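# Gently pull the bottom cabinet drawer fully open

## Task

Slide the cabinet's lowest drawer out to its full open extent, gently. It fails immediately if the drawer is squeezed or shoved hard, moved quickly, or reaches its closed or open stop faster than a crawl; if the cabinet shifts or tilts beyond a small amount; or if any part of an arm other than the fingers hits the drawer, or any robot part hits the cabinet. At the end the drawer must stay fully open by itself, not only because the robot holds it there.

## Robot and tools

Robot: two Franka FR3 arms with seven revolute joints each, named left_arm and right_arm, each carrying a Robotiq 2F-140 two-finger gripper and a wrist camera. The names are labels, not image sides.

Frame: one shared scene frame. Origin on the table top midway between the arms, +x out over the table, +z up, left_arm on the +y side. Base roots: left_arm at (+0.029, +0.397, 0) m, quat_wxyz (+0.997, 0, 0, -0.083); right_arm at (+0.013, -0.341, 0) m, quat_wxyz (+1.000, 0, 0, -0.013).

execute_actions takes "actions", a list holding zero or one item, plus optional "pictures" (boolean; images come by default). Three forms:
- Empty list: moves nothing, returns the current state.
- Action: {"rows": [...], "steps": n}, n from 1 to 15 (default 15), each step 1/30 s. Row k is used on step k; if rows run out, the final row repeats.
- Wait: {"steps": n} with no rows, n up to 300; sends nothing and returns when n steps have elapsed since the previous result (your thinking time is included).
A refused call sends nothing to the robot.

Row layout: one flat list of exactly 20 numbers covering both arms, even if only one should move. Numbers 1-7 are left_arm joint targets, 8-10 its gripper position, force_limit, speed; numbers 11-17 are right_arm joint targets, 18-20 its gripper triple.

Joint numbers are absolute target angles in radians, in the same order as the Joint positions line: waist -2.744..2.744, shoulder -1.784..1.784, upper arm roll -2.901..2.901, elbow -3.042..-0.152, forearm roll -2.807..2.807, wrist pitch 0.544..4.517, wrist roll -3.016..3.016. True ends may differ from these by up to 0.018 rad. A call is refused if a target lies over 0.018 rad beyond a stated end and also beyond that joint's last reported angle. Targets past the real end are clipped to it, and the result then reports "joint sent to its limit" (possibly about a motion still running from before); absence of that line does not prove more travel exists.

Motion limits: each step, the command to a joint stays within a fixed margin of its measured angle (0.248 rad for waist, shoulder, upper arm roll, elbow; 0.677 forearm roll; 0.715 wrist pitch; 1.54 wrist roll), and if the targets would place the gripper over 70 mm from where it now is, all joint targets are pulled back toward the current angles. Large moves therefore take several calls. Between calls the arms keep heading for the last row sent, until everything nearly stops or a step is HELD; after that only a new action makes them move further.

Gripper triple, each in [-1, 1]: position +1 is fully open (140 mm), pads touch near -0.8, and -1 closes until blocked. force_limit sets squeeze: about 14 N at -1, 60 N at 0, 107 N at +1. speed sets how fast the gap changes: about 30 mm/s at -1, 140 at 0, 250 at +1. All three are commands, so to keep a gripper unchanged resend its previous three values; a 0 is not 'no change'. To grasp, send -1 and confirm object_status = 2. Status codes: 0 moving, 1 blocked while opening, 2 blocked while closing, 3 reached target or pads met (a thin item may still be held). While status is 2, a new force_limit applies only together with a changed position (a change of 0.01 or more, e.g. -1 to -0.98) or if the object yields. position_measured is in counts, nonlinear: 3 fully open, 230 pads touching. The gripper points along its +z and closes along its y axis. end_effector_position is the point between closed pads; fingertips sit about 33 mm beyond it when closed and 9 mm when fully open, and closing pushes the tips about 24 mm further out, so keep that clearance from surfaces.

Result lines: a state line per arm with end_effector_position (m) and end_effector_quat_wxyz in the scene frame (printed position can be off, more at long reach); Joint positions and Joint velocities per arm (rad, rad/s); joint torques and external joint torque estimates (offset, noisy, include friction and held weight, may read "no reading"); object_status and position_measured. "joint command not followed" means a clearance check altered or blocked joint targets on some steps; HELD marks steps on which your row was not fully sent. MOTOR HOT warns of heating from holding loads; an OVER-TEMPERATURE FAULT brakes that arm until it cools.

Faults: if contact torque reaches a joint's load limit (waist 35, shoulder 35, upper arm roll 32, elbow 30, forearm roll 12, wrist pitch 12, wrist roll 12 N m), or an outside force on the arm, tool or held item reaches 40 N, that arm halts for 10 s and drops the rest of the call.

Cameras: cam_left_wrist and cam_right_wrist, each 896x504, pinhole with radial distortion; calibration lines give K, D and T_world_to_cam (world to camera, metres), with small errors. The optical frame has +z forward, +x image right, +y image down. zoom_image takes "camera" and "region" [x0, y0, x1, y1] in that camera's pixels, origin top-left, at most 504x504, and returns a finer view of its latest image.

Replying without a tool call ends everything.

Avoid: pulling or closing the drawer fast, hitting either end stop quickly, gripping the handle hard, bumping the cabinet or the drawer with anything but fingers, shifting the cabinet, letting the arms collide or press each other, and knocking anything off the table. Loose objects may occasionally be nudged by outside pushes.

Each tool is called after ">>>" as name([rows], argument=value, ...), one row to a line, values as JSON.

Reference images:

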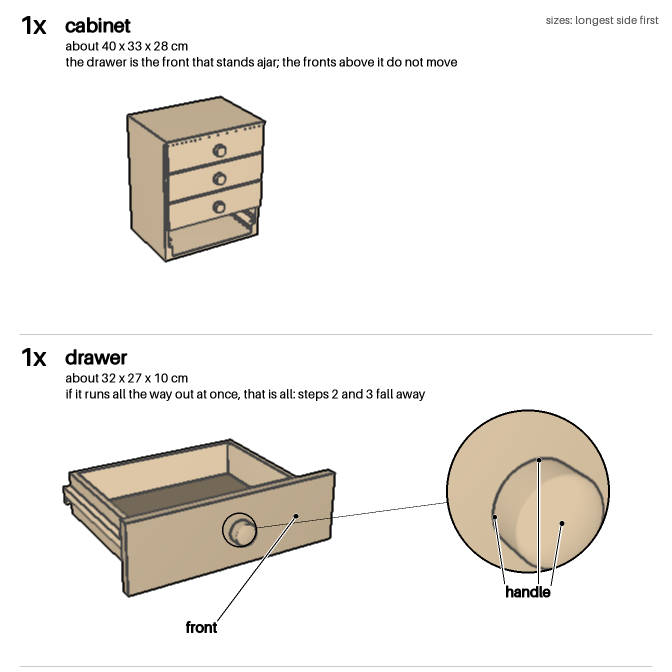

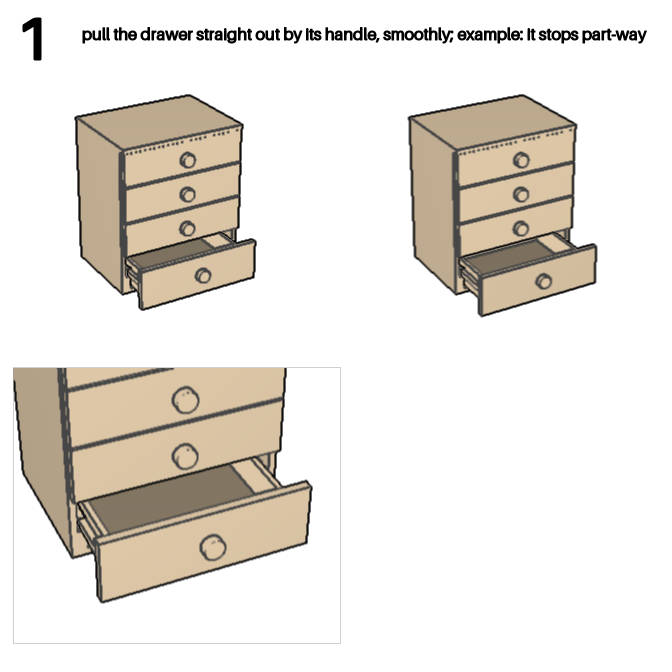

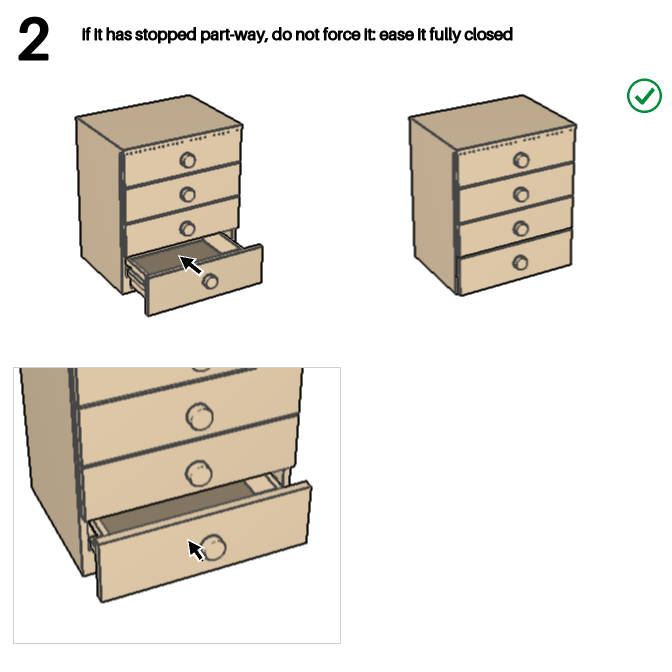

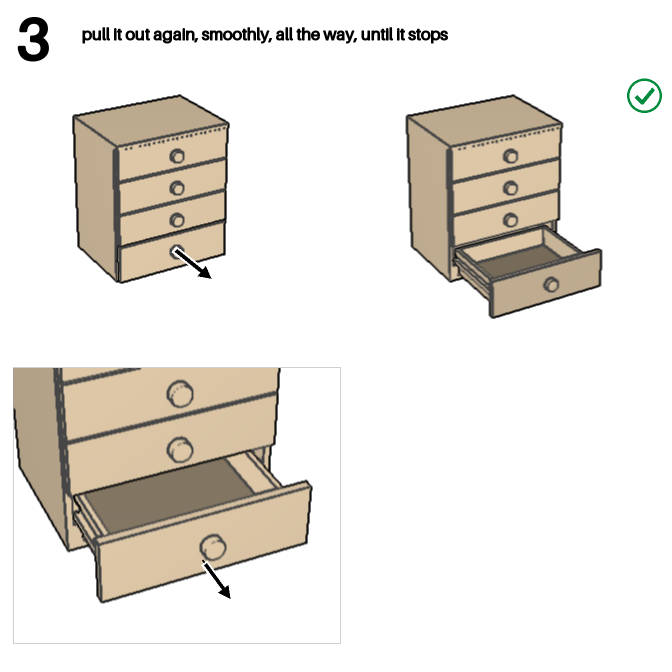

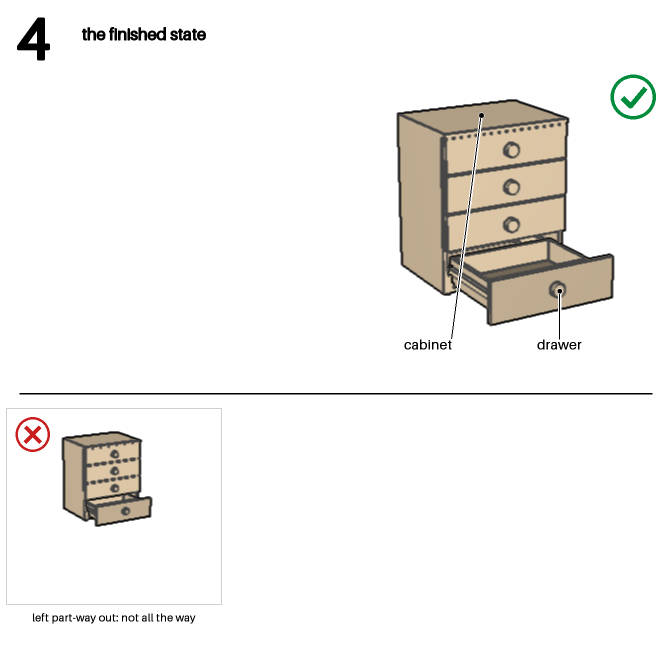

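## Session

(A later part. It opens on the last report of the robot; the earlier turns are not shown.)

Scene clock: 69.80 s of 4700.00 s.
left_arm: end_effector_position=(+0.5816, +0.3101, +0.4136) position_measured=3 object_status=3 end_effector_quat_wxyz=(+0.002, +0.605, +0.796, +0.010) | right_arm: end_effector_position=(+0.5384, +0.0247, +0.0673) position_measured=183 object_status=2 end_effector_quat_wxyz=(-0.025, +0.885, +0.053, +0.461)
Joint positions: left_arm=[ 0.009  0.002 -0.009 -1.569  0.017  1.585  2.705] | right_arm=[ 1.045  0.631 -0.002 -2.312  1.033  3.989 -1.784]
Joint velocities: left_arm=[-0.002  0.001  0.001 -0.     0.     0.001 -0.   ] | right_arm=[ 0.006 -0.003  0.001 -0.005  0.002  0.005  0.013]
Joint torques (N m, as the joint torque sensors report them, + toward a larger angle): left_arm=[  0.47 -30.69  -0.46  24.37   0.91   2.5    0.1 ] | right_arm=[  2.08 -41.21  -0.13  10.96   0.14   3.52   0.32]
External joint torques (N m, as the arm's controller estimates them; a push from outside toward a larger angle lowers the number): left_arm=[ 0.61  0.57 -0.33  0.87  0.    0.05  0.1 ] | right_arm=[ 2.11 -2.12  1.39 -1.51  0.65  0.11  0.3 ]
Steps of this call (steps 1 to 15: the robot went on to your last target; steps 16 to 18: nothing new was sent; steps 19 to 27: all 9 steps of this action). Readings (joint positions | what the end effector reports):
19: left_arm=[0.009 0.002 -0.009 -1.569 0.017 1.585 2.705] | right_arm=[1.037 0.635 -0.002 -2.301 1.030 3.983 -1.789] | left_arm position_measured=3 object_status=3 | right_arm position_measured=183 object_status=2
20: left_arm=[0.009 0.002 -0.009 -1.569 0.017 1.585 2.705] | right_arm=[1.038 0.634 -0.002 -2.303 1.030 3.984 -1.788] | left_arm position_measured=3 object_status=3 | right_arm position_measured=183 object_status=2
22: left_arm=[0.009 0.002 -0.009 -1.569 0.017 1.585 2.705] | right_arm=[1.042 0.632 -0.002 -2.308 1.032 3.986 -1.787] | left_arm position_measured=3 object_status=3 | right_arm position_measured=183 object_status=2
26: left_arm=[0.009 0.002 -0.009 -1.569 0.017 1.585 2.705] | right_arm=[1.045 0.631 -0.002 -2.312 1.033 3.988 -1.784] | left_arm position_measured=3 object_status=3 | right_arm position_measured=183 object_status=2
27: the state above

>>> execute_actions([
  {"rows":[[0.009,0.002,-0.009,-1.569,0.017,1.585,2.705,1,-1,0,1.0518,0.6278,0,-2.3205,1.0385,3.9925,-1.774,-1,-1,-0.8],[0.009,0.002,-0.009,-1.569,0.017,1.585,2.705,1,-1,0,1.0547,0.6264,0,-2.3244,1.0398,3.9943,-1.7714,-1,-1,-0.8],[0.009,0.002,-0.009,-1.569,0.017,1.585,2.705,1,-1,0,1.0577,0.625,0,-2.3284,1.041,3.9961,-1.7689,-1,-1,-0.8]],"steps":9},
], pictures=false)

Scene clock: 70.90 s of 4700.00 s.
left_arm: end_effector_position=(+0.5816, +0.3101, +0.4136) position_measured=3 object_status=3 end_effector_quat_wxyz=(+0.002, +0.605, +0.796, +0.010) | right_arm: end_effector_position=(+0.5362, +0.0244, +0.0675) position_measured=183 object_status=2 end_effector_quat_wxyz=(-0.026, +0.885, +0.052, +0.461)
Joint positions: left_arm=[ 0.009  0.002 -0.009 -1.569  0.017  1.585  2.705] | right_arm=[ 1.051  0.629 -0.004 -2.318  1.034  3.99  -1.777]
Joint velocities: left_arm=[-0.001  0.001  0.     0.    -0.001 -0.    -0.001] | right_arm=[ 0.003 -0.001 -0.003 -0.001  0.     0.     0.009]
Joint torques (N m, as the joint torque sensors report them, + toward a larger angle): left_arm=[  0.31 -30.63  -0.27  24.32   0.9    2.53   0.09] | right_arm=[  3.69 -41.72   1.24   6.8    0.97   4.1    0.37]
External joint torques (N m, as the arm's controller estimates them; a push from outside toward a larger angle lowers the number): left_arm=[ 0.45  0.73 -0.14  0.76 -0.02  0.07  0.08] | right_arm=[ 3.73 -2.87  2.79 -5.5   1.46  0.69  0.34]
Steps of this call (steps 1 to 15: the robot went on to your last target; steps 16 to 24: nothing new was sent; steps 25 to 33: all 9 steps of this action). Readings (joint positions | what the end effector reports):
25: left_arm=[0.009 0.002 -0.009 -1.569 0.017 1.585 2.705] | right_arm=[1.046 0.631 -0.002 -2.313 1.033 3.989 -1.781] | left_arm position_measured=3 object_status=3 | right_arm position_measured=183 object_status=2
26: left_arm=[0.009 0.002 -0.009 -1.569 0.017 1.585 2.705] | right_arm=[1.047 0.630 -0.002 -2.315 1.034 3.990 -1.781] | left_arm position_measured=3 object_status=3 | right_arm position_measured=183 object_status=2
28: left_arm=[0.009 0.002 -0.009 -1.569 0.017 1.585 2.705] | right_arm=[1.050 0.629 -0.003 -2.318 1.034 3.990 -1.779] | left_arm position_measured=3 object_status=3 | right_arm position_measured=183 object_status=2
32: left_arm=[0.009 0.002 -0.009 -1.569 0.017 1.585 2.705] | right_arm=[1.051 0.629 -0.003 -2.318 1.034 3.990 -1.777] | left_arm position_measured=3 object_status=3 | right_arm position_measured=183 object_status=2
33: the state above

>>> execute_actions([
  {"rows":[[0.009,0.002,-0.009,-1.569,0.017,1.585,2.705,1,-1,0,1.0533,0.6271,0,-2.3225,1.0392,3.9934,-1.7727,-1,-1,-0.8],[0.009,0.002,-0.009,-1.569,0.017,1.585,2.705,1,-1,0,1.051,0.6282,0,-2.3195,1.0382,3.992,-1.7746,-1,-1,-0.8],[0.009,0.002,-0.009,-1.569,0.017,1.585,2.705,1,-1,0,1.0488,0.6292,0,-2.3165,1.0373,3.9907,-1.7765,-1,-1,-0.8],[0.009,0.002,-0.009,-1.569,0.017,1.585,2.705,1,-1,0,1.0466,0.6303,0,-2.3135,1.0364,3.9893,-1.7784,-1,-1,-0.8],[0.009,0.002,-0.009,-1.569,0.017,1.585,2.705,1,-1,0,1.0444,0.6314,0,-2.3105,1.0355,3.988,-1.7802,-1,-1,-0.8],[0.009,0.002,-0.009,-1.569,0.017,1.585,2.705,1,-1,0,1.0422,0.6324,0,-2.3076,1.0346,3.9866,-1.782,-1,-1,-0.8],[0.009,0.002,-0.009,-1.569,0.017,1.585,2.705,1,-1,0,1.04,0.6335,0,-2.3046,1.0337,3.9853,-1.784,-1,-1,-0.8],[0.009,0.002,-0.009,-1.569,0.017,1.585,2.705,1,-1,0,1.0378,0.6346,0,-2.3015,1.0329,3.9839,-1.786,-1,-1,-0.8],[0.009,0.002,-0.009,-1.569,0.017,1.585,2.705,1,-1,0,1.0357,0.6357,0,-2.2985,1.0321,3.9825,-1.788,-1,-1,-0.8],[0.009,0.002,-0.009,-1.569,0.017,1.585,2.705,1,-1,0,1.0335,0.6368,0,-2.2954,1.0313,3.9811,-1.79,-1,-1,-0.8],[0.009,0.002,-0.009,-1.569,0.017,1.585,2.705,1,-1,0,1.0314,0.638,0,-2.2924,1.0304,3.9797,-1.7918,-1,-1,-0.8],[0.009,0.002,-0.009,-1.569,0.017,1.585,2.705,1,-1,0,1.0292,0.6391,0,-2.2893,1.0296,3.9783,-1.7938,-1,-1,-0.8],[0.009,0.002,-0.009,-1.569,0.017,1.585,2.705,1,-1,0,1.0271,0.6402,0,-2.2862,1.0288,3.9769,-1.7957,-1,-1,-0.8],[0.009,0.002,-0.009,-1.569,0.017,1.585,2.705,1,-1,0,1.025,0.6413,0,-2.2832,1.028,3.9755,-1.7977,-1,-1,-0.8],[0.009,0.002,-0.009,-1.569,0.017,1.585,2.705,1,-1,0,1.0228,0.6424,0,-2.2801,1.0272,3.9741,-1.7996,-1,-1,-0.8]],"steps":15},
], pictures=false)

Scene clock: 77.70 s of 4700.00 s.
left_arm: end_effector_position=(+0.5816, +0.3101, +0.4136) position_measured=3 object_status=3 end_effector_quat_wxyz=(+0.002, +0.605, +0.796, +0.010) | right_arm: end_effector_position=(+0.5459, +0.0256, +0.0672) position_measured=183 object_status=2 end_effector_quat_wxyz=(-0.027, +0.886, +0.047, +0.461)
Joint positions: left_arm=[ 0.009  0.002 -0.009 -1.569  0.017  1.585  2.705] | right_arm=[ 1.031  0.639  0.001 -2.291  1.032  3.981 -1.788]
Joint velocities: left_arm=[ 0.001  0.001  0.    -0.    -0.     0.    -0.002] | right_arm=[-0.06   0.032 -0.001  0.089 -0.019 -0.04  -0.048]
Joint torques (N m, as the joint torque sensors report them, + toward a larger angle): left_arm=[  0.29 -30.94  -0.42  24.24   0.92   2.53   0.07] | right_arm=[ -2.07 -40.37  -1.53  16.05  -1.53   3.25   0.18]
External joint torques (N m, as the arm's controller estimates them; a push from outside toward a larger angle lowers the number): left_arm=[ 0.28  0.35 -0.43  0.75  0.    0.09  0.06] | right_arm=[-2.31 -0.8  -0.16  3.83 -1.03 -0.2   0.16]
Steps of this call (steps 1 to 15: the robot went on to your last target; steps 16 to 90: nothing new was sent; then 3.30 s passed at rest; steps 91 to 105: all 15 steps of this action). Readings (joint positions | what the end effector reports):
91: left_arm=[0.009 0.002 -0.009 -1.569 0.017 1.585 2.705] | right_arm=[1.051 0.629 -0.004 -2.318 1.034 3.990 -1.775] | left_arm position_measured=3 object_status=3 | right_arm position_measured=183 object_status=2
92: left_arm=[0.009 0.002 -0.009 -1.569 0.017 1.585 2.705] | right_arm=[1.051 0.629 -0.004 -2.318 1.034 3.990 -1.775] | left_arm position_measured=3 object_status=3 | right_arm position_measured=183 object_status=2
94: left_arm=[0.009 0.002 -0.009 -1.569 0.017 1.585 2.705] | right_arm=[1.050 0.629 -0.003 -2.317 1.034 3.990 -1.775] | left_arm position_measured=3 object_status=3 | right_arm position_measured=183 object_status=2
98: left_arm=[0.009 0.002 -0.009 -1.569 0.017 1.585 2.705] | right_arm=[1.045 0.631 -0.001 -2.312 1.034 3.989 -1.778] | left_arm position_measured=3 object_status=3 | right_arm position_measured=183 object_status=2
105: the state above

>>> execute_actions([
  {"rows":[[0.009,0.002,-0.009,-1.569,0.017,1.585,2.705,1,-1,0,1.0204,0.6437,0,-2.2765,1.0265,3.9724,-1.8019,-1,-1,-0.8],[0.009,0.002,-0.009,-1.569,0.017,1.585,2.705,1,-1,0,1.0181,0.645,0,-2.2729,1.0257,3.9708,-1.8042,-1,-1,-0.8],[0.009,0.002,-0.009,-1.569,0.017,1.585,2.705,1,-1,0,1.0157,0.6463,0,-2.2693,1.025,3.9691,-1.8065,-1,-1,-0.8],[0.009,0.002,-0.009,-1.569,0.017,1.585,2.705,1,-1,0,1.0133,0.6477,0,-2.2656,1.0242,3.9675,-1.8087,-1,-1,-0.8],[0.009,0.002,-0.009,-1.569,0.017,1.585,2.705,1,-1,0,1.0109,0.649,0,-2.262,1.0235,3.9658,-1.811,-1,-1,-0.8],[0.009,0.002,-0.009,-1.569,0.017,1.585,2.705,1,-1,0,1.0086,0.6503,0,-2.2584,1.0227,3.9642,-1.8133,-1,-1,-0.8],[0.009,0.002,-0.009,-1.569,0.017,1.585,2.705,1,-1,0,1.0062,0.6516,0,-2.2548,1.022,3.9625,-1.8156,-1,-1,-0.8],[0.009,0.002,-0.009,-1.569,0.017,1.585,2.705,1,-1,0,1.0039,0.653,0,-2.2511,1.0214,3.9608,-1.8179,-1,-1,-0.8],[0.009,0.002,-0.009,-1.569,0.017,1.585,2.705,1,-1,0,1.0017,0.6544,0,-2.2473,1.0209,3.9592,-1.8203,-1,-1,-0.8],[0.009,0.002,-0.009,-1.569,0.017,1.585,2.705,1,-1,0,0.9994,0.6558,0,-2.2436,1.0203,3.9575,-1.8226,-1,-1,-0.8],[0.009,0.002,-0.009,-1.569,0.017,1.585,2.705,1,-1,0,0.9972,0.6572,0,-2.2398,1.0197,3.9558,-1.825,-1,-1,-0.8],[0.009,0.002,-0.009,-1.569,0.017,1.585,2.705,1,-1,0,0.9949,0.6586,0,-2.2361,1.0191,3.9541,-1.8273,-1,-1,-0.8],[0.009,0.002,-0.009,-1.569,0.017,1.585,2.705,1,-1,0,0.9927,0.66,0,-2.2323,1.0186,3.9525,-1.8297,-1,-1,-0.8],[0.009,0.002,-0.009,-1.569,0.017,1.585,2.705,1,-1,0,0.9904,0.6614,0,-2.2286,1.018,3.9508,-1.832,-1,-1,-0.8]],"steps":14},
], pictures=false)

>>> execute_actions([
  {"rows":[[0.009,0.002,-0.009,-1.569,0.017,1.585,2.705,1,-1,0,0.9882,0.6629,0,-2.2247,1.0176,3.9491,-1.8344,-1,-1,-0.8],[0.009,0.002,-0.009,-1.569,0.017,1.585,2.705,1,-1,0,0.9861,0.6643,0,-2.2209,1.0172,3.9474,-1.8369,-1,-1,-0.8],[0.009,0.002,-0.009,-1.569,0.017,1.585,2.705,1,-1,0,0.9839,0.6658,0,-2.217,1.0168,3.9457,-1.8393,-1,-1,-0.8],[0.009,0.002,-0.009,-1.569,0.017,1.585,2.705,1,-1,0,0.9818,0.6672,0,-2.2131,1.0164,3.9439,-1.8417,-1,-1,-0.8],[0.009,0.002,-0.009,-1.569,0.017,1.585,2.705,1,-1,0,0.9796,0.6687,0,-2.2092,1.016,3.9422,-1.8441,-1,-1,-0.8],[0.009,0.002,-0.009,-1.569,0.017,1.585,2.705,1,-1,0,0.9775,0.6701,0,-2.2054,1.0157,3.9405,-1.8466,-1,-1,-0.8],[0.009,0.002,-0.009,-1.569,0.017,1.585,2.705,1,-1,0,0.9753,0.6716,0,-2.2015,1.0153,3.9388,-1.849,-1,-1,-0.8],[0.009,0.002,-0.009,-1.569,0.017,1.585,2.705,1,-1,0,0.9732,0.6731,0,-2.1975,1.015,3.937,-1.8516,-1,-1,-0.8],[0.009,0.002,-0.009,-1.569,0.017,1.585,2.705,1,-1,0,0.9711,0.6747,0,-2.1935,1.0147,3.9352,-1.8541,-1,-1,-0.8],[0.009,0.002,-0.009,-1.569,0.017,1.585,2.705,1,-1,0,0.969,0.6762,0,-2.1895,1.0144,3.9334,-1.8567,-1,-1,-0.8],[0.009,0.002,-0.009,-1.569,0.017,1.585,2.705,1,-1,0,0.967,0.6778,0,-2.1856,1.0141,3.9317,-1.8593,-1,-1,-0.8],[0.009,0.002,-0.009,-1.569,0.017,1.585,2.705,1,-1,0,0.9649,0.6793,0,-2.1816,1.0138,3.9299,-1.8619,-1,-1,-0.8],[0.009,0.002,-0.009,-1.569,0.017,1.585,2.705,1,-1,0,0.9628,0.6809,0,-2.1776,1.0135,3.9281,-1.8644,-1,-1,-0.8],[0.009,0.002,-0.009,-1.569,0.017,1.585,2.705,1,-1,0,0.9607,0.6824,0,-2.1736,1.0133,3.9263,-1.867,-1,-1,-0.8]],"steps":14},
], pictures=false)

>>> execute_actions([
  {"rows":[[0.009,0.002,-0.009,-1.569,0.017,1.585,2.705,1,-1,0,0.9587,0.684,0,-2.1695,1.0132,3.9245,-1.8696,-1,-1,-0.8],[0.009,0.002,-0.009,-1.569,0.017,1.585,2.705,1,-1,0,0.9566,0.6856,0,-2.1654,1.0131,3.9226,-1.8722,-1,-1,-0.8],[0.009,0.002,-0.009,-1.569,0.017,1.585,2.705,1,-1,0,0.9546,0.6872,0,-2.1613,1.013,3.9208,-1.8748,-1,-1,-0.8],[0.009,0.002,-0.009,-1.569,0.017,1.585,2.705,1,-1,0,0.9526,0.6887,0,-2.1572,1.0129,3.919,-1.8775,-1,-1,-0.8],[0.009,0.002,-0.009,-1.569,0.017,1.585,2.705,1,-1,0,0.9506,0.6903,0,-2.1531,1.0128,3.9172,-1.8801,-1,-1,-0.8],[0.009,0.002,-0.009,-1.569,0.017,1.585,2.705,1,-1,0,0.9485,0.6919,0,-2.149,1.0127,3.9153,-1.8827,-1,-1,-0.8],[0.009,0.002,-0.009,-1.569,0.017,1.585,2.705,1,-1,0,0.9465,0.6935,0,-2.1449,1.0127,3.9135,-1.8853,-1,-1,-0.8]],"steps":15},
])

>>> zoom_image(camera="cam_left_wrist", region=[440, 225, 560, 385])

Scene clock: 84.93 s of 4700.00 s.
left_arm: end_effector_position=(+0.5816, +0.3101, +0.4136) position_measured=3 object_status=3 end_effector_quat_wxyz=(+0.002, +0.605, +0.796, +0.010) | right_arm: end_effector_position=(+0.5650, +0.0279, +0.0668) position_measured=183 object_status=2 end_effector_quat_wxyz=(-0.027, +0.886, +0.046, +0.461)
Joint positions: left_arm=[ 0.009  0.002 -0.009 -1.569  0.017  1.585  2.705] | right_arm=[ 0.999  0.658  0.001 -2.241  1.023  3.959 -1.817]
Joint velocities: left_arm=[ 0.001 -0.     0.001  0.    -0.001  0.     0.   ] | right_arm=[-0.066  0.042  0.001  0.107 -0.018 -0.05  -0.059]
Joint torques (N m, as the joint torque sensors report them, + toward a larger angle): left_arm=[  0.21 -30.63  -0.72  24.28   0.93   2.53   0.12] | right_arm=[ -3.31 -40.87  -1.49  16.59  -1.62   3.36   0.11]
External joint torques (N m, as the arm's controller estimates them; a push from outside toward a larger angle lowers the number): left_arm=[ 0.18  0.91 -0.75  0.63  0.01  0.07  0.11] | right_arm=[-3.75 -0.26 -0.1   3.82 -1.04 -0.07  0.08]
Steps of this call (steps 1 to 15: the robot went on to your last target; steps 16 to 90: nothing new was sent; then 3.77 s passed at rest; steps 91 to 104: all 14 steps of this action). Readings (joint positions | what the end effector reports):
91: left_arm=[0.009 0.002 -0.009 -1.569 0.017 1.585 2.705] | right_arm=[1.025 0.641 0.001 -2.284 1.031 3.976 -1.798] | left_arm position_measured=3 object_status=3 | right_arm position_measured=183 object_status=2
92: left_arm=[0.009 0.002 -0.009 -1.569 0.017 1.585 2.705] | right_arm=[1.024 0.642 0.001 -2.282 1.030 3.976 -1.799] | left_arm position_measured=3 object_status=3 | right_arm position_measured=183 object_status=2
94: left_arm=[0.009 0.002 -0.009 -1.569 0.017 1.585 2.705] | right_arm=[1.021 0.644 0.001 -2.277 1.030 3.974 -1.800] | left_arm position_measured=3 object_status=3 | right_arm position_measured=183 object_status=2
98: left_arm=[0.009 0.002 -0.009 -1.569 0.017 1.585 2.705] | right_arm=[1.013 0.649 0.001 -2.263 1.027 3.968 -1.806] | left_arm position_measured=3 object_status=3 | right_arm position_measured=183 object_status=2
104: the state above

Scene clock: 85.40 s of 4700.00 s.
left_arm: end_effector_position=(+0.5816, +0.3101, +0.4136) position_measured=3 object_status=3 end_effector_quat_wxyz=(+0.002, +0.605, +0.796, +0.010) | right_arm: end_effector_position=(+0.5846, +0.0302, +0.0663) position_measured=183 object_status=2 end_effector_quat_wxyz=(-0.028, +0.886, +0.045, +0.461)
Joint positions: left_arm=[ 0.009  0.002 -0.009 -1.569  0.017  1.585  2.705] | right_arm=[ 0.969  0.679  0.001 -2.187  1.018  3.934 -1.848]
Joint velocities: left_arm=[ 0.001  0.     0.001  0.     0.     0.    -0.001] | right_arm=[-0.064  0.046 -0.     0.114 -0.01  -0.053 -0.071]
Joint torques (N m, as the joint torque sensors report them, + toward a larger angle): left_arm=[  0.25 -30.67  -0.35  24.11   0.9    2.53   0.08] | right_arm=[ -1.01 -41.79  -2.11  16.61  -1.8    3.43   0.18]
External joint torques (N m, as the arm's controller estimates them; a push from outside toward a larger angle lowers the number): left_arm=[ 0.19  0.88 -0.41  0.46 -0.03  0.07  0.08] | right_arm=[-1.33 -0.11 -0.59  3.26 -1.14  0.02  0.15]
Steps of this call (steps 1 to 14: all 14 steps of this action). Readings (joint positions | what the end effector reports):
1: left_arm=[0.009 0.002 -0.009 -1.569 0.017 1.585 2.705] | right_arm=[0.997 0.659 0.001 -2.238 1.023 3.957 -1.819] | left_arm position_measured=3 object_status=3 | right_arm position_measured=183 object_status=2
2: left_arm=[0.009 0.002 -0.009 -1.569 0.017 1.585 2.705] | right_arm=[0.995 0.660 0.001 -2.234 1.022 3.955 -1.821] | left_arm position_measured=3 object_status=3 | right_arm position_measured=183 object_status=2
4: left_arm=[0.009 0.002 -0.009 -1.569 0.017 1.585 2.705] | right_arm=[0.990 0.663 0.001 -2.226 1.021 3.952 -1.825] | left_arm position_measured=3 object_status=3 | right_arm position_measured=183 object_status=2
8: left_arm=[0.009 0.002 -0.009 -1.569 0.017 1.585 2.705] | right_arm=[0.982 0.669 0.001 -2.211 1.020 3.945 -1.834] | left_arm position_measured=3 object_status=3 | right_arm position_measured=183 object_status=2
14: the state above

Scene clock: 85.90 s of 4700.00 s.
left_arm: end_effector_position=(+0.5816, +0.3101, +0.4136) position_measured=3 object_status=3 end_effector_quat_wxyz=(+0.002, +0.605, +0.796, +0.010) | right_arm: end_effector_position=(+0.5978, +0.0317, +0.0660) position_measured=183 object_status=2 end_effector_quat_wxyz=(-0.027, +0.886, +0.047, +0.460)
Joint positions: left_arm=[ 0.009  0.002 -0.009 -1.569  0.017  1.585  2.705] | right_arm=[ 0.949  0.693  0.001 -2.15   1.016  3.915 -1.877]
Joint velocities: left_arm=[ 0.     0.     0.    -0.001  0.     0.001  0.   ] | right_arm=[-0.003  0.001  0.     0.003  0.    -0.005 -0.02 ]
Joint torques (N m, as the joint torque sensors report them, + toward a larger angle): left_arm=[  0.36 -30.72  -0.54  24.2    0.89   2.52   0.1 ] | right_arm=[ -1.56 -42.74  -1.48  17.68  -1.87   3.13  -0.21]
External joint torques (N m, as the arm's controller estimates them; a push from outside toward a larger angle lowers the number): left_arm=[ 0.27  0.67 -0.63  0.66 -0.04  0.07  0.1 ] | right_arm=[-1.59 -0.44  0.03  3.42 -1.12 -0.22 -0.22]
Steps of this call (steps 1 to 15: all 15 steps of this action). Readings (joint positions | what the end effector reports):
1: left_arm=[0.009 0.002 -0.009 -1.569 0.017 1.585 2.705] | right_arm=[0.967 0.680 0.001 -2.183 1.018 3.932 -1.851] | left_arm position_measured=3 object_status=3 | right_arm position_measured=183 object_status=2
2: left_arm=[0.009 0.002 -0.009 -1.569 0.017 1.585 2.705] | right_arm=[0.965 0.682 0.001 -2.179 1.017 3.931 -1.853] | left_arm position_measured=3 object_status=3 | right_arm position_measured=183 object_status=2
4: left_arm=[0.009 0.002 -0.009 -1.569 0.017 1.585 2.705] | right_arm=[0.961 0.685 0.001 -2.171 1.017 3.927 -1.858] | left_arm position_measured=3 object_status=3 | right_arm position_measured=183 object_status=2
8: left_arm=[0.009 0.002 -0.009 -1.569 0.017 1.585 2.705] | right_arm=[0.953 0.691 0.001 -2.156 1.016 3.920 -1.868] | left_arm position_measured=3 object_status=3 | right_arm position_measured=183 object_status=2
15: the state above
camera_calibration (this result's frames):
cam_left_wrist: T_world_to_cam=[[0.999796, 0.0200184, -0.00276388, -0.581557], [0.0197661, -0.940271, 0.339854, 0.149476], [0.00420454, -0.339839, -0.940474, 0.686962], [0, 0, 0, 1]] pos_world=[0.575596, 0.385646, 0.593662]
cam_right_wrist: T_world_to_cam=[[0.0865802, -0.991964, -0.0922595, -0.00615725], [-0.825315, -0.0195479, -0.564334, 0.550499], [0.557995, 0.125003, -0.820375, -0.0882788], [0, 0, 0, 1]] pos_world=[0.504128, 0.0156885, 0.237675]

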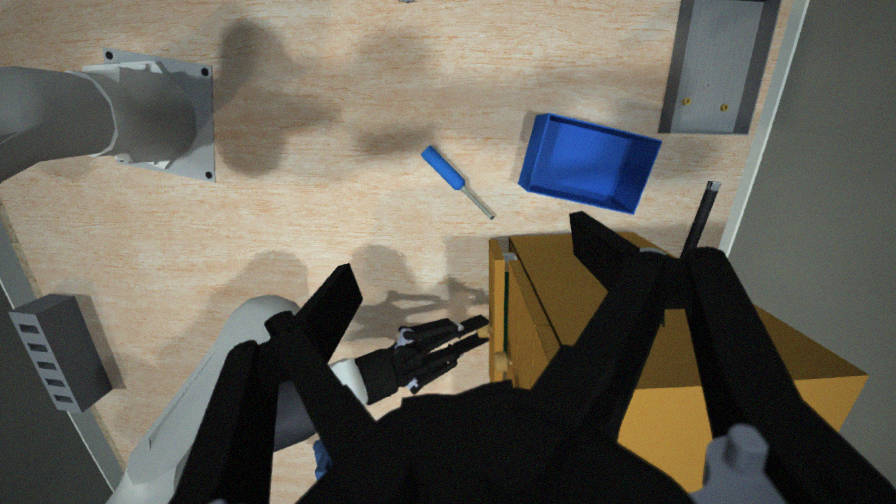

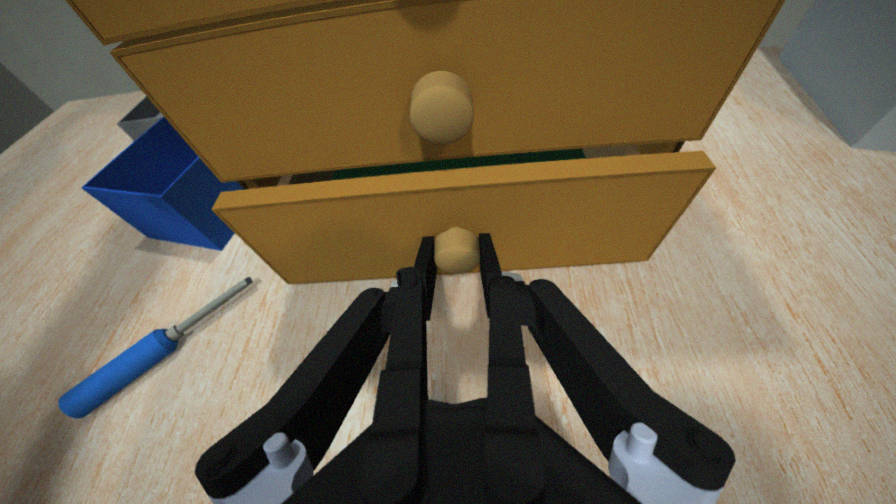

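Region (440, 225, 560, 385) of cam_left_wrist's 896x504 image, scaled by 3.150, with more detail than that image has; it fills the left 378 columns of this view, and the rest is white.

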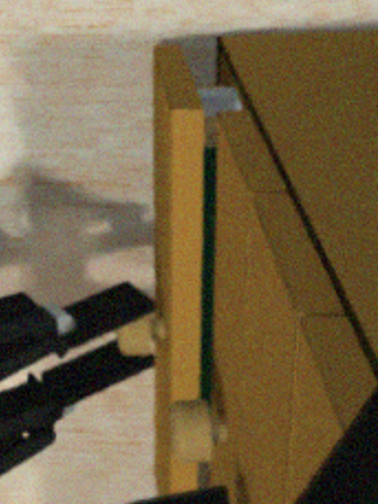

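>>> execute_actions([
  {"rows":[[0.009,0.002,-0.009,-1.569,0.017,1.585,2.705,1,-1,0,0.9448,0.695,0,-2.1412,1.0128,3.9119,-1.8877,-1,-1,-0.8],[0.009,0.002,-0.009,-1.569,0.017,1.585,2.705,1,-1,0,0.9431,0.6964,0,-2.1375,1.0128,3.9102,-1.89,-1,-1,-0.8],[0.009,0.002,-0.009,-1.569,0.017,1.585,2.705,1,-1,0,0.9414,0.6979,0,-2.1338,1.0129,3.9086,-1.8924,-1,-1,-0.8],[0.009,0.002,-0.009,-1.569,0.017,1.585,2.705,1,-1,0,0.9396,0.6993,0,-2.1301,1.013,3.907,-1.8948,-1,-1,-0.8],[0.009,0.002,-0.009,-1.569,0.017,1.585,2.705,1,-1,0,0.9379,0.7008,0,-2.1264,1.013,3.9054,-1.8972,-1,-1,-0.8],[0.009,0.002,-0.009,-1.569,0.017,1.585,2.705,1,-1,0,0.9362,0.7023,0,-2.1227,1.0131,3.9037,-1.8995,-1,-1,-0.8],[0.009,0.002,-0.009,-1.569,0.017,1.585,2.705,1,-1,0,0.9345,0.7037,0,-2.119,1.0132,3.9021,-1.9019,-1,-1,-0.8],[0.009,0.002,-0.009,-1.569,0.017,1.585,2.705,1,-1,0,0.9328,0.7052,0,-2.1153,1.0133,3.9005,-1.9043,-1,-1,-0.8],[0.009,0.002,-0.009,-1.569,0.017,1.585,2.705,1,-1,0,0.9315,0.7064,0,-2.1122,1.0135,3.8992,-1.9063,-1,-1,-0.8],[0.009,0.002,-0.009,-1.569,0.017,1.585,2.705,1,-1,0,0.9302,0.7076,0,-2.1092,1.0137,3.8978,-1.9082,-1,-1,-0.8],[0.009,0.002,-0.009,-1.569,0.017,1.585,2.705,1,-1,0,0.9289,0.7088,0,-2.1061,1.0139,3.8965,-1.9102,-1,-1,-0.8],[0.009,0.002,-0.009,-1.569,0.017,1.585,2.705,1,-1,0,0.9276,0.71,0,-2.1031,1.0141,3.8951,-1.9121,-1,-1,-0.8]],"steps":15},
], pictures=false)

>>> execute_actions([
  {"steps":6},
])

>>> zoom_image(camera="cam_left_wrist", region=[470, 225, 550, 325])

Scene clock: 88.50 s of 4700.00 s.
left_arm: end_effector_position=(+0.5816, +0.3101, +0.4136) position_measured=3 object_status=3 end_effector_quat_wxyz=(+0.002, +0.605, +0.796, +0.010) | right_arm: end_effector_position=(+0.6112, +0.0332, +0.0657) position_measured=183 object_status=2 end_effector_quat_wxyz=(-0.027, +0.886, +0.047, +0.460)
Joint positions: left_arm=[ 0.009  0.002 -0.009 -1.569  0.017  1.585  2.705] | right_arm=[ 0.931  0.709  0.001 -2.11   1.016  3.898 -1.9  ]
Joint velocities: left_arm=[ 0.    -0.     0.     0.     0.001 -0.    -0.001] | right_arm=[-0.012  0.007 -0.001  0.026  0.    -0.019 -0.034]
Joint torques (N m, as the joint torque sensors report them, + toward a larger angle): left_arm=[  0.36 -30.79  -0.47  24.27   0.9    2.5    0.07] | right_arm=[ -1.24 -44.14  -2.08  19.17  -1.6    3.23   0.08]
External joint torques (N m, as the arm's controller estimates them; a push from outside toward a larger angle lowers the number): left_arm=[ 0.33  0.65 -0.49  0.7  -0.03  0.05  0.07] | right_arm=[-1.69 -1.05 -0.88  4.56 -0.77 -0.1   0.07]
Steps of this call (steps 1 to 15: the robot went on to your last target; steps 16 to 63: nothing new was sent; steps 64 to 78: all 15 steps of this action). Readings (joint positions | what the end effector reports):
64: left_arm=[0.009 0.002 -0.009 -1.569 0.017 1.585 2.705] | right_arm=[0.949 0.693 0.001 -2.149 1.016 3.915 -1.881] | left_arm position_measured=3 object_status=3 | right_arm position_measured=183 object_status=2
65: left_arm=[0.009 0.002 -0.009 -1.569 0.017 1.585 2.705] | right_arm=[0.948 0.694 0.001 -2.147 1.016 3.914 -1.882] | left_arm position_measured=3 object_status=3 | right_arm position_measured=183 object_status=2
67: left_arm=[0.009 0.002 -0.009 -1.569 0.017 1.585 2.705] | right_arm=[0.946 0.696 0.001 -2.142 1.016 3.912 -1.883] | left_arm position_measured=3 object_status=3 | right_arm position_measured=183 object_status=2
71: left_arm=[0.009 0.002 -0.009 -1.569 0.017 1.585 2.705] | right_arm=[0.940 0.702 0.001 -2.128 1.016 3.907 -1.889] | left_arm position_measured=3 object_status=3 | right_arm position_measured=183 object_status=2
78: the state above

Scene clock: 88.70 s of 4700.00 s.
left_arm: end_effector_position=(+0.5816, +0.3101, +0.4136) position_measured=3 object_status=3 end_effector_quat_wxyz=(+0.002, +0.605, +0.796, +0.010) | right_arm: end_effector_position=(+0.6118, +0.0333, +0.0657) position_measured=183 object_status=2 end_effector_quat_wxyz=(-0.027, +0.886, +0.048, +0.460)
Joint positions: left_arm=[ 0.009  0.002 -0.009 -1.569  0.017  1.585  2.705] | right_arm=[ 0.93   0.709  0.001 -2.108  1.016  3.897 -1.905]
Joint velocities: left_arm=[ 0.001 -0.002 -0.    -0.     0.     0.     0.003] | right_arm=[-0.002 -0.001 -0.     0.001 -0.001 -0.002 -0.011]
Joint torques (N m, as the joint torque sensors report them, + toward a larger angle): left_arm=[  0.25 -30.81  -0.31  24.04   0.93   2.49   0.09] | right_arm=[ -0.64 -43.46  -1.82  18.45  -1.59   3.07  -0.06]
External joint torques (N m, as the arm's controller estimates them; a push from outside toward a larger angle lowers the number): left_arm=[ 0.2   0.81 -0.36  0.36 -0.01  0.03  0.09] | right_arm=[-0.59 -0.23 -0.22  3.63 -0.78 -0.27 -0.07]
Steps of this call (steps 1 to 6: the robot went on to your last target). Readings (joint positions | what the end effector reports):
1: left_arm=[0.009 0.002 -0.009 -1.569 0.017 1.585 2.705] | right_arm=[0.931 0.709 0.001 -2.109 1.016 3.898 -1.902] | left_arm position_measured=3 object_status=3 | right_arm position_measured=183 object_status=2
2: left_arm=[0.009 0.002 -0.009 -1.569 0.017 1.585 2.705] | right_arm=[0.930 0.709 0.001 -2.109 1.016 3.897 -1.902] | left_arm position_measured=3 object_status=3 | right_arm position_measured=183 object_status=2
4: left_arm=[0.009 0.002 -0.009 -1.569 0.017 1.585 2.705] | right_arm=[0.930 0.709 0.001 -2.108 1.016 3.897 -1.904] | left_arm position_measured=3 object_status=3 | right_arm position_measured=183 object_status=2
6: the state above
camera_calibration (this result's frames):
cam_left_wrist: T_world_to_cam=[[0.999796, 0.0200182, -0.00276373, -0.581557], [0.0197659, -0.940271, 0.339854, 0.149476], [0.00420462, -0.339839, -0.940474, 0.686961], [0, 0, 0, 1]] pos_world=[0.575596, 0.385646, 0.593662]
cam_right_wrist: T_world_to_cam=[[0.0878173, -0.991973, -0.0909769, -0.00665107], [-0.825456, -0.021344, -0.564063, 0.562043], [0.557593, 0.124632, -0.820705, -0.0962992], [0, 0, 0, 1]] pos_world=[0.518222, 0.0174005, 0.237389]

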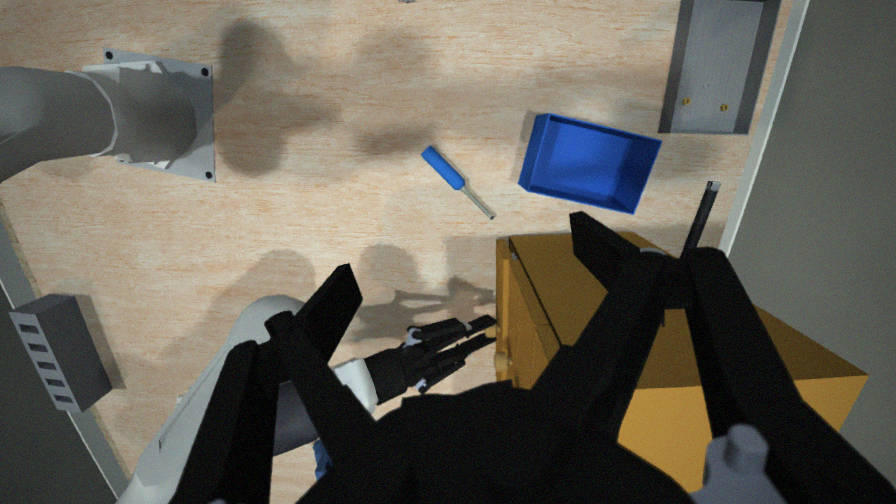

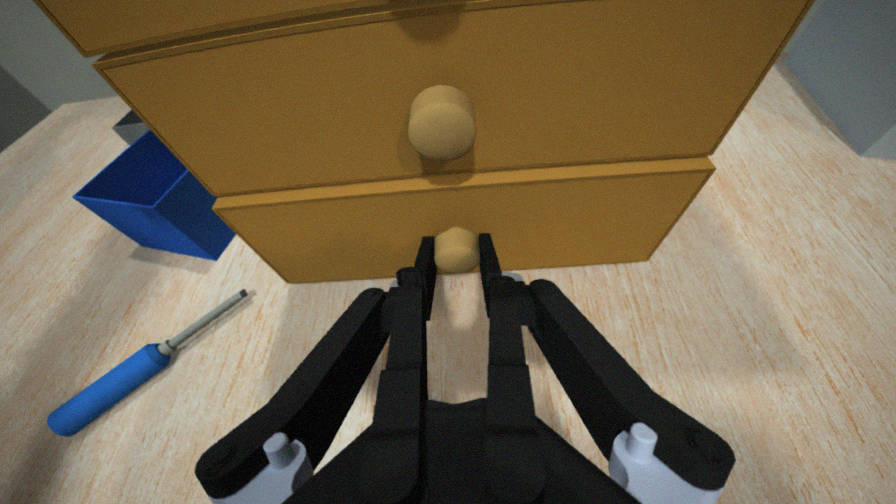

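Region (470, 225, 550, 325) of cam_left_wrist's 896x504 image, scaled by 5.040, with more detail than that image has; it fills the left 403 columns of this view, and the rest is white.

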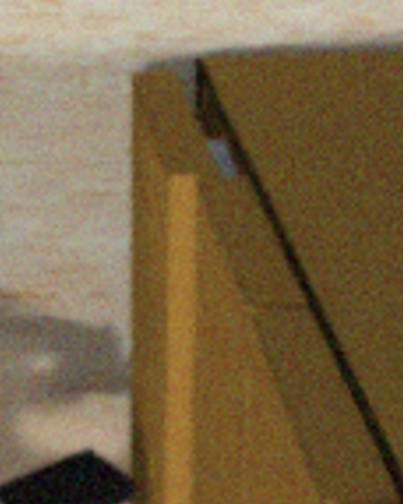

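>>> execute_actions([
  {"rows":[[0.009,0.002,-0.009,-1.569,0.017,1.585,2.705,1,-1,0,0.9271,0.7105,0,-2.1019,1.0142,3.8946,-1.9129,-1,-1,-0.8],[0.009,0.002,-0.009,-1.569,0.017,1.585,2.705,1,-1,0,0.9266,0.711,0,-2.1007,1.0143,3.894,-1.9137,-1,-1,-0.8],[0.009,0.002,-0.009,-1.569,0.017,1.585,2.705,1,-1,0,0.926,0.7115,0,-2.0994,1.0143,3.8935,-1.9145,-1,-1,-0.8],[0.009,0.002,-0.009,-1.569,0.017,1.585,2.705,1,-1,0,0.9255,0.7119,0,-2.0982,1.0144,3.893,-1.9152,-1,-1,-0.8],[0.009,0.002,-0.009,-1.569,0.017,1.585,2.705,1,-1,0,0.925,0.7124,0,-2.097,1.0145,3.8924,-1.916,-1,-1,-0.8],[0.009,0.002,-0.009,-1.569,0.017,1.585,2.705,1,-1,0,0.9244,0.7129,0,-2.0958,1.0146,3.8919,-1.9168,-1,-1,-0.8],[0.009,0.002,-0.009,-1.569,0.017,1.585,2.705,1,-1,0,0.9239,0.7134,0,-2.0946,1.0146,3.8914,-1.9176,-1,-1,-0.8],[0.009,0.002,-0.009,-1.569,0.017,1.585,2.705,1,-1,0,0.9234,0.7139,0,-2.0933,1.0147,3.8908,-1.9184,-1,-1,-0.8],[0.009,0.002,-0.009,-1.569,0.017,1.585,2.705,1,-1,0,0.9229,0.7144,0,-2.0921,1.0148,3.8903,-1.9192,-1,-1,-0.8],[0.009,0.002,-0.009,-1.569,0.017,1.585,2.705,1,-1,0,0.9223,0.7149,0,-2.0909,1.0148,3.8898,-1.92,-1,-1,-0.8],[0.009,0.002,-0.009,-1.569,0.017,1.585,2.705,1,-1,0,0.92205,0.7151,0,-2.0903,1.0149,3.8895,-1.9204,-1,-1,-0.8],[0.009,0.002,-0.009,-1.569,0.017,1.585,2.705,1,-1,0,0.9218,0.7154,0,-2.0897,1.0149,3.8892,-1.9208,-1,-1,-0.8],[0.009,0.002,-0.009,-1.569,0.017,1.585,2.705,1,-1,0,0.9215,0.7156,0,-2.0891,1.0149,3.889,-1.9212,-1,-1,-0.8],[0.009,0.002,-0.009,-1.569,0.017,1.585,2.705,1,-1,0,0.92125,0.7159,0,-2.0885,1.015,3.8887,-1.9215,-1,-1,-0.8],[0.009,0.002,-0.009,-1.569,0.017,1.585,2.705,1,-1,0,0.921,0.7161,0,-2.0879,1.015,3.8884,-1.9219,-1,-1,-0.8]],"steps":15},
], pictures=false)

>>> execute_actions([
  {"rows":[[0.009,0.002,-0.009,-1.569,0.017,1.585,2.705,1,-1,0,0.92075,0.7163,0,-2.0873,1.015,3.8882,-1.9223,-1,-1,-0.8],[0.009,0.002,-0.009,-1.569,0.017,1.585,2.705,1,-1,0,0.9205,0.7166,0,-2.0866,1.0151,3.8879,-1.9227,-1,-1,-0.8],[0.009,0.002,-0.009,-1.569,0.017,1.585,2.705,1,-1,0,0.9202,0.7168,0,-2.086,1.0151,3.8876,-1.9231,-1,-1,-0.8],[0.009,0.002,-0.009,-1.569,0.017,1.585,2.705,1,-1,0,0.91995,0.7171,0,-2.0854,1.0152,3.8874,-1.9235,-1,-1,-0.8],[0.009,0.002,-0.009,-1.569,0.017,1.585,2.705,1,-1,0,0.9197,0.7173,0,-2.0848,1.0152,3.8871,-1.9239,-1,-1,-0.8],[0.009,0.002,-0.009,-1.569,0.017,1.585,2.705,1,-1,0,0.91945,0.71755,0,-2.0842,1.0153,3.8868,-1.9243,-1,-1,-0.8],[0.009,0.002,-0.009,-1.569,0.017,1.585,2.705,1,-1,0,0.9192,0.7178,0,-2.0835,1.0153,3.8866,-1.9247,-1,-1,-0.8],[0.009,0.002,-0.009,-1.569,0.017,1.585,2.705,1,-1,0,0.91895,0.71805,0,-2.0829,1.0154,3.8863,-1.9251,-1,-1,-0.8],[0.009,0.002,-0.009,-1.569,0.017,1.585,2.705,1,-1,0,0.9187,0.7183,0,-2.0823,1.0154,3.886,-1.9255,-1,-1,-0.8],[0.009,0.002,-0.009,-1.569,0.017,1.585,2.705,1,-1,0,0.91845,0.71855,0,-2.0817,1.0155,3.8857,-1.9259,-1,-1,-0.8],[0.009,0.002,-0.009,-1.569,0.017,1.585,2.705,1,-1,0,0.9182,0.7188,0,-2.081,1.0156,3.8855,-1.9263,-1,-1,-0.8],[0.009,0.002,-0.009,-1.569,0.017,1.585,2.705,1,-1,0,0.91795,0.71905,0,-2.0804,1.0156,3.8852,-1.9267,-1,-1,-0.8],[0.009,0.002,-0.009,-1.569,0.017,1.585,2.705,1,-1,0,0.9177,0.7193,0,-2.0798,1.0157,3.8849,-1.9271,-1,-1,-0.8],[0.009,0.002,-0.009,-1.569,0.017,1.585,2.705,1,-1,0,0.91745,0.71955,0,-2.0792,1.0157,3.8847,-1.9275,-1,-1,-0.8],[0.009,0.002,-0.009,-1.569,0.017,1.585,2.705,1,-1,0,0.9172,0.7198,0,-2.0785,1.0158,3.8844,-1.9279,-1,-1,-0.8]],"steps":15},
], pictures=false)

Scene clock: 94.70 s of 4700.00 s.
left_arm: end_effector_position=(+0.5816, +0.3101, +0.4136) position_measured=3 object_status=3 end_effector_quat_wxyz=(+0.002, +0.605, +0.796, +0.010) | right_arm: end_effector_position=(+0.6165, +0.0338, +0.0656) position_measured=183 object_status=2 end_effector_quat_wxyz=(-0.027, +0.886, +0.048, +0.460)
Joint positions: left_arm=[ 0.009  0.002 -0.009 -1.569  0.017  1.585  2.705] | right_arm=[ 0.924  0.715  0.001 -2.094  1.016  3.891 -1.914]
Joint velocities: left_arm=[ 0.    -0.     0.    -0.    -0.002 -0.001 -0.   ] | right_arm=[-0.009  0.008  0.002  0.019  0.001 -0.01  -0.014]
Joint torques (N m, as the joint torque sensors report them, + toward a larger angle): left_arm=[  0.3  -30.56  -0.58  24.08   0.92   2.49   0.09] | right_arm=[ -0.21 -44.08  -1.81  18.27  -1.38   3.1   -0.16]
External joint torques (N m, as the arm's controller estimates them; a push from outside toward a larger angle lowers the number): left_arm=[ 0.28  0.99 -0.6   0.43 -0.01  0.03  0.08] | right_arm=[-0.43 -0.74 -0.39  3.47 -0.54 -0.23 -0.18]
Steps of this call (steps 1 to 15: the robot went on to your last target; steps 16 to 90: nothing new was sent; then 2.50 s passed at rest; steps 91 to 105: all 15 steps of this action). Readings (joint positions | what the end effector reports):
91: left_arm=[0.009 0.002 -0.009 -1.569 0.017 1.585 2.705] | right_arm=[0.930 0.710 0.001 -2.108 1.016 3.896 -1.907] | left_arm position_measured=3 object_status=3 | right_arm position_measured=183 object_status=2
92: left_arm=[0.009 0.002 -0.009 -1.569 0.017 1.585 2.705] | right_arm=[0.929 0.710 0.001 -2.107 1.016 3.896 -1.908] | left_arm position_measured=3 object_status=3 | right_arm position_measured=183 object_status=2
94: left_arm=[0.009 0.002 -0.009 -1.569 0.017 1.585 2.705] | right_arm=[0.929 0.711 0.001 -2.106 1.016 3.896 -1.908] | left_arm position_measured=3 object_status=3 | right_arm position_measured=183 object_status=2
98: left_arm=[0.009 0.002 -0.009 -1.569 0.017 1.585 2.705] | right_arm=[0.927 0.712 0.001 -2.101 1.016 3.894 -1.910] | left_arm position_measured=3 object_status=3 | right_arm position_measured=183 object_status=2
105: the state above

Scene clock: 95.20 s of 4700.00 s.
left_arm: end_effector_position=(+0.5816, +0.3101, +0.4136) position_measured=3 object_status=3 end_effector_quat_wxyz=(+0.002, +0.605, +0.796, +0.010) | right_arm: end_effector_position=(+0.6195, +0.0342, +0.0655) position_measured=183 object_status=2 end_effector_quat_wxyz=(-0.027, +0.886, +0.049, +0.460)
Joint positions: left_arm=[ 0.009  0.002 -0.009 -1.569  0.017  1.585  2.705] | right_arm=[ 0.919  0.719  0.001 -2.085  1.016  3.886 -1.92 ]
Joint velocities: left_arm=[-0.001  0.     0.     0.001  0.001 -0.001 -0.001] | right_arm=[-0.007  0.008 -0.001  0.018  0.001 -0.008 -0.01 ]
Joint torques (N m, as the joint torque sensors report them, + toward a larger angle): left_arm=[  0.6  -30.58  -0.62  24.18   0.91   2.52   0.07] | right_arm=[ -0.11 -43.82  -1.78  18.79  -1.2    3.19  -0.16]
External joint torques (N m, as the arm's controller estimates them; a push from outside toward a larger angle lowers the number): left_arm=[ 0.63  0.96 -0.6   0.53 -0.01  0.06  0.07] | right_arm=[-0.19 -0.33 -0.22  3.91 -0.37 -0.13 -0.18]
Steps of this call (steps 1 to 15: all 15 steps of this action). Readings (joint positions | what the end effector reports):
1: left_arm=[0.009 0.002 -0.009 -1.569 0.017 1.585 2.705] | right_arm=[0.923 0.715 0.001 -2.094 1.016 3.890 -1.914] | left_arm position_measured=3 object_status=3 | right_arm position_measured=183 object_status=2
2: left_arm=[0.009 0.002 -0.009 -1.569 0.017 1.585 2.705] | right_arm=[0.923 0.716 0.001 -2.093 1.016 3.890 -1.915] | left_arm position_measured=3 object_status=3 | right_arm position_measured=183 object_status=2
4: left_arm=[0.009 0.002 -0.009 -1.569 0.017 1.585 2.705] | right_arm=[0.922 0.716 0.001 -2.092 1.016 3.889 -1.916] | left_arm position_measured=3 object_status=3 | right_arm position_measured=183 object_status=2
8: left_arm=[0.009 0.002 -0.009 -1.569 0.017 1.585 2.705] | right_arm=[0.921 0.717 0.001 -2.089 1.016 3.888 -1.917] | left_arm position_measured=3 object_status=3 | right_arm position_measured=183 object_status=2
15: the state above

>>> execute_actions([
  {"rows":[[0.009,0.002,-0.009,-1.569,0.017,1.585,2.705,1,-1,0,0.917,0.72,0,-2.078,1.0158,3.8842,-1.9282,-1,-1,-0.8],[0.009,0.002,-0.009,-1.569,0.017,1.585,2.705,1,-1,0,0.9168,0.7202,0,-2.0775,1.0159,3.884,-1.9285,-1,-1,-0.8],[0.009,0.002,-0.009,-1.569,0.017,1.585,2.705,1,-1,0,0.9166,0.7204,0,-2.077,1.0159,3.8838,-1.9289,-1,-1,-0.8],[0.009,0.002,-0.009,-1.569,0.017,1.585,2.705,1,-1,0,0.9164,0.7206,0,-2.0765,1.016,3.8835,-1.9292,-1,-1,-0.8],[0.009,0.002,-0.009,-1.569,0.017,1.585,2.705,1,-1,0,0.9162,0.7208,0,-2.076,1.016,3.8833,-1.9295,-1,-1,-0.8],[0.009,0.002,-0.009,-1.569,0.017,1.585,2.705,1,-1,0,0.916,0.721,0,-2.0755,1.0161,3.8831,-1.9298,-1,-1,-0.8],[0.009,0.002,-0.009,-1.569,0.017,1.585,2.705,1,-1,0,0.9158,0.7212,0,-2.075,1.0161,3.8829,-1.9302,-1,-1,-0.8],[0.009,0.002,-0.009,-1.569,0.017,1.585,2.705,1,-1,0,0.9156,0.7214,0,-2.0745,1.0162,3.8827,-1.9305,-1,-1,-0.8],[0.009,0.002,-0.009,-1.569,0.017,1.585,2.705,1,-1,0,0.9154,0.7216,0,-2.074,1.0162,3.8825,-1.9308,-1,-1,-0.8],[0.009,0.002,-0.009,-1.569,0.017,1.585,2.705,1,-1,0,0.9152,0.7218,0,-2.0735,1.0163,3.8822,-1.9311,-1,-1,-0.8],[0.009,0.002,-0.009,-1.569,0.017,1.585,2.705,1,-1,0,0.915,0.722,0,-2.073,1.0163,3.882,-1.9314,-1,-1,-0.8],[0.009,0.002,-0.009,-1.569,0.017,1.585,2.705,1,-1,0,0.9148,0.7222,0,-2.0725,1.0164,3.8818,-1.9318,-1,-1,-0.8]],"steps":15},
], pictures=false)

Scene clock: 97.83 s of 4700.00 s.
left_arm: end_effector_position=(+0.5816, +0.3101, +0.4136) position_measured=3 object_status=3 end_effector_quat_wxyz=(+0.002, +0.605, +0.796, +0.010) | right_arm: end_effector_position=(+0.6205, +0.0343, +0.0655) position_measured=183 object_status=2 end_effector_quat_wxyz=(-0.026, +0.886, +0.049, +0.460)
Joint positions: left_arm=[ 0.009  0.002 -0.009 -1.569  0.017  1.585  2.705] | right_arm=[ 0.918  0.72   0.002 -2.081  1.018  3.885 -1.925]
Joint velocities: left_arm=[-0.001 -0.001  0.001 -0.     0.001  0.     0.001] | right_arm=[ 0.002  0.     0.002  0.001  0.003 -0.001 -0.006]
Joint torques (N m, as the joint torque sensors report them, + toward a larger angle): left_arm=[  0.31 -30.79  -0.24  24.02   0.91   2.49   0.07] | right_arm=[ -1.96 -43.67  -1.96  21.05  -1.72   2.76  -0.18]
External joint torques (N m, as the arm's controller estimates them; a push from outside toward a larger angle lowers the number): left_arm=[ 0.38  0.83 -0.18  0.35 -0.01  0.03  0.07] | right_arm=[-2.01 -0.07 -0.42  6.01 -0.87 -0.56 -0.21]
Steps of this call (steps 1 to 15: the robot went on to your last target; steps 16 to 64: nothing new was sent; steps 65 to 79: all 15 steps of this action). Readings (joint positions | what the end effector reports):
65: left_arm=[0.009 0.002 -0.009 -1.569 0.017 1.585 2.705] | right_arm=[0.919 0.720 0.001 -2.083 1.016 3.885 -1.923] | left_arm position_measured=3 object_status=3 | right_arm position_measured=183 object_status=2
66: left_arm=[0.009 0.002 -0.009 -1.569 0.017 1.585 2.705] | right_arm=[0.918 0.720 0.001 -2.083 1.016 3.885 -1.923] | left_arm position_measured=3 object_status=3 | right_arm position_measured=183 object_status=2
68: left_arm=[0.009 0.002 -0.009 -1.569 0.017 1.585 2.705] | right_arm=[0.918 0.720 0.001 -2.083 1.016 3.885 -1.923] | left_arm position_measured=3 object_status=3 | right_arm position_measured=183 object_status=2
72: left_arm=[0.009 0.002 -0.009 -1.569 0.017 1.585 2.705] | right_arm=[0.918 0.720 0.001 -2.082 1.017 3.885 -1.923] | left_arm position_measured=3 object_status=3 | right_arm position_measured=183 object_status=2
79: the state above


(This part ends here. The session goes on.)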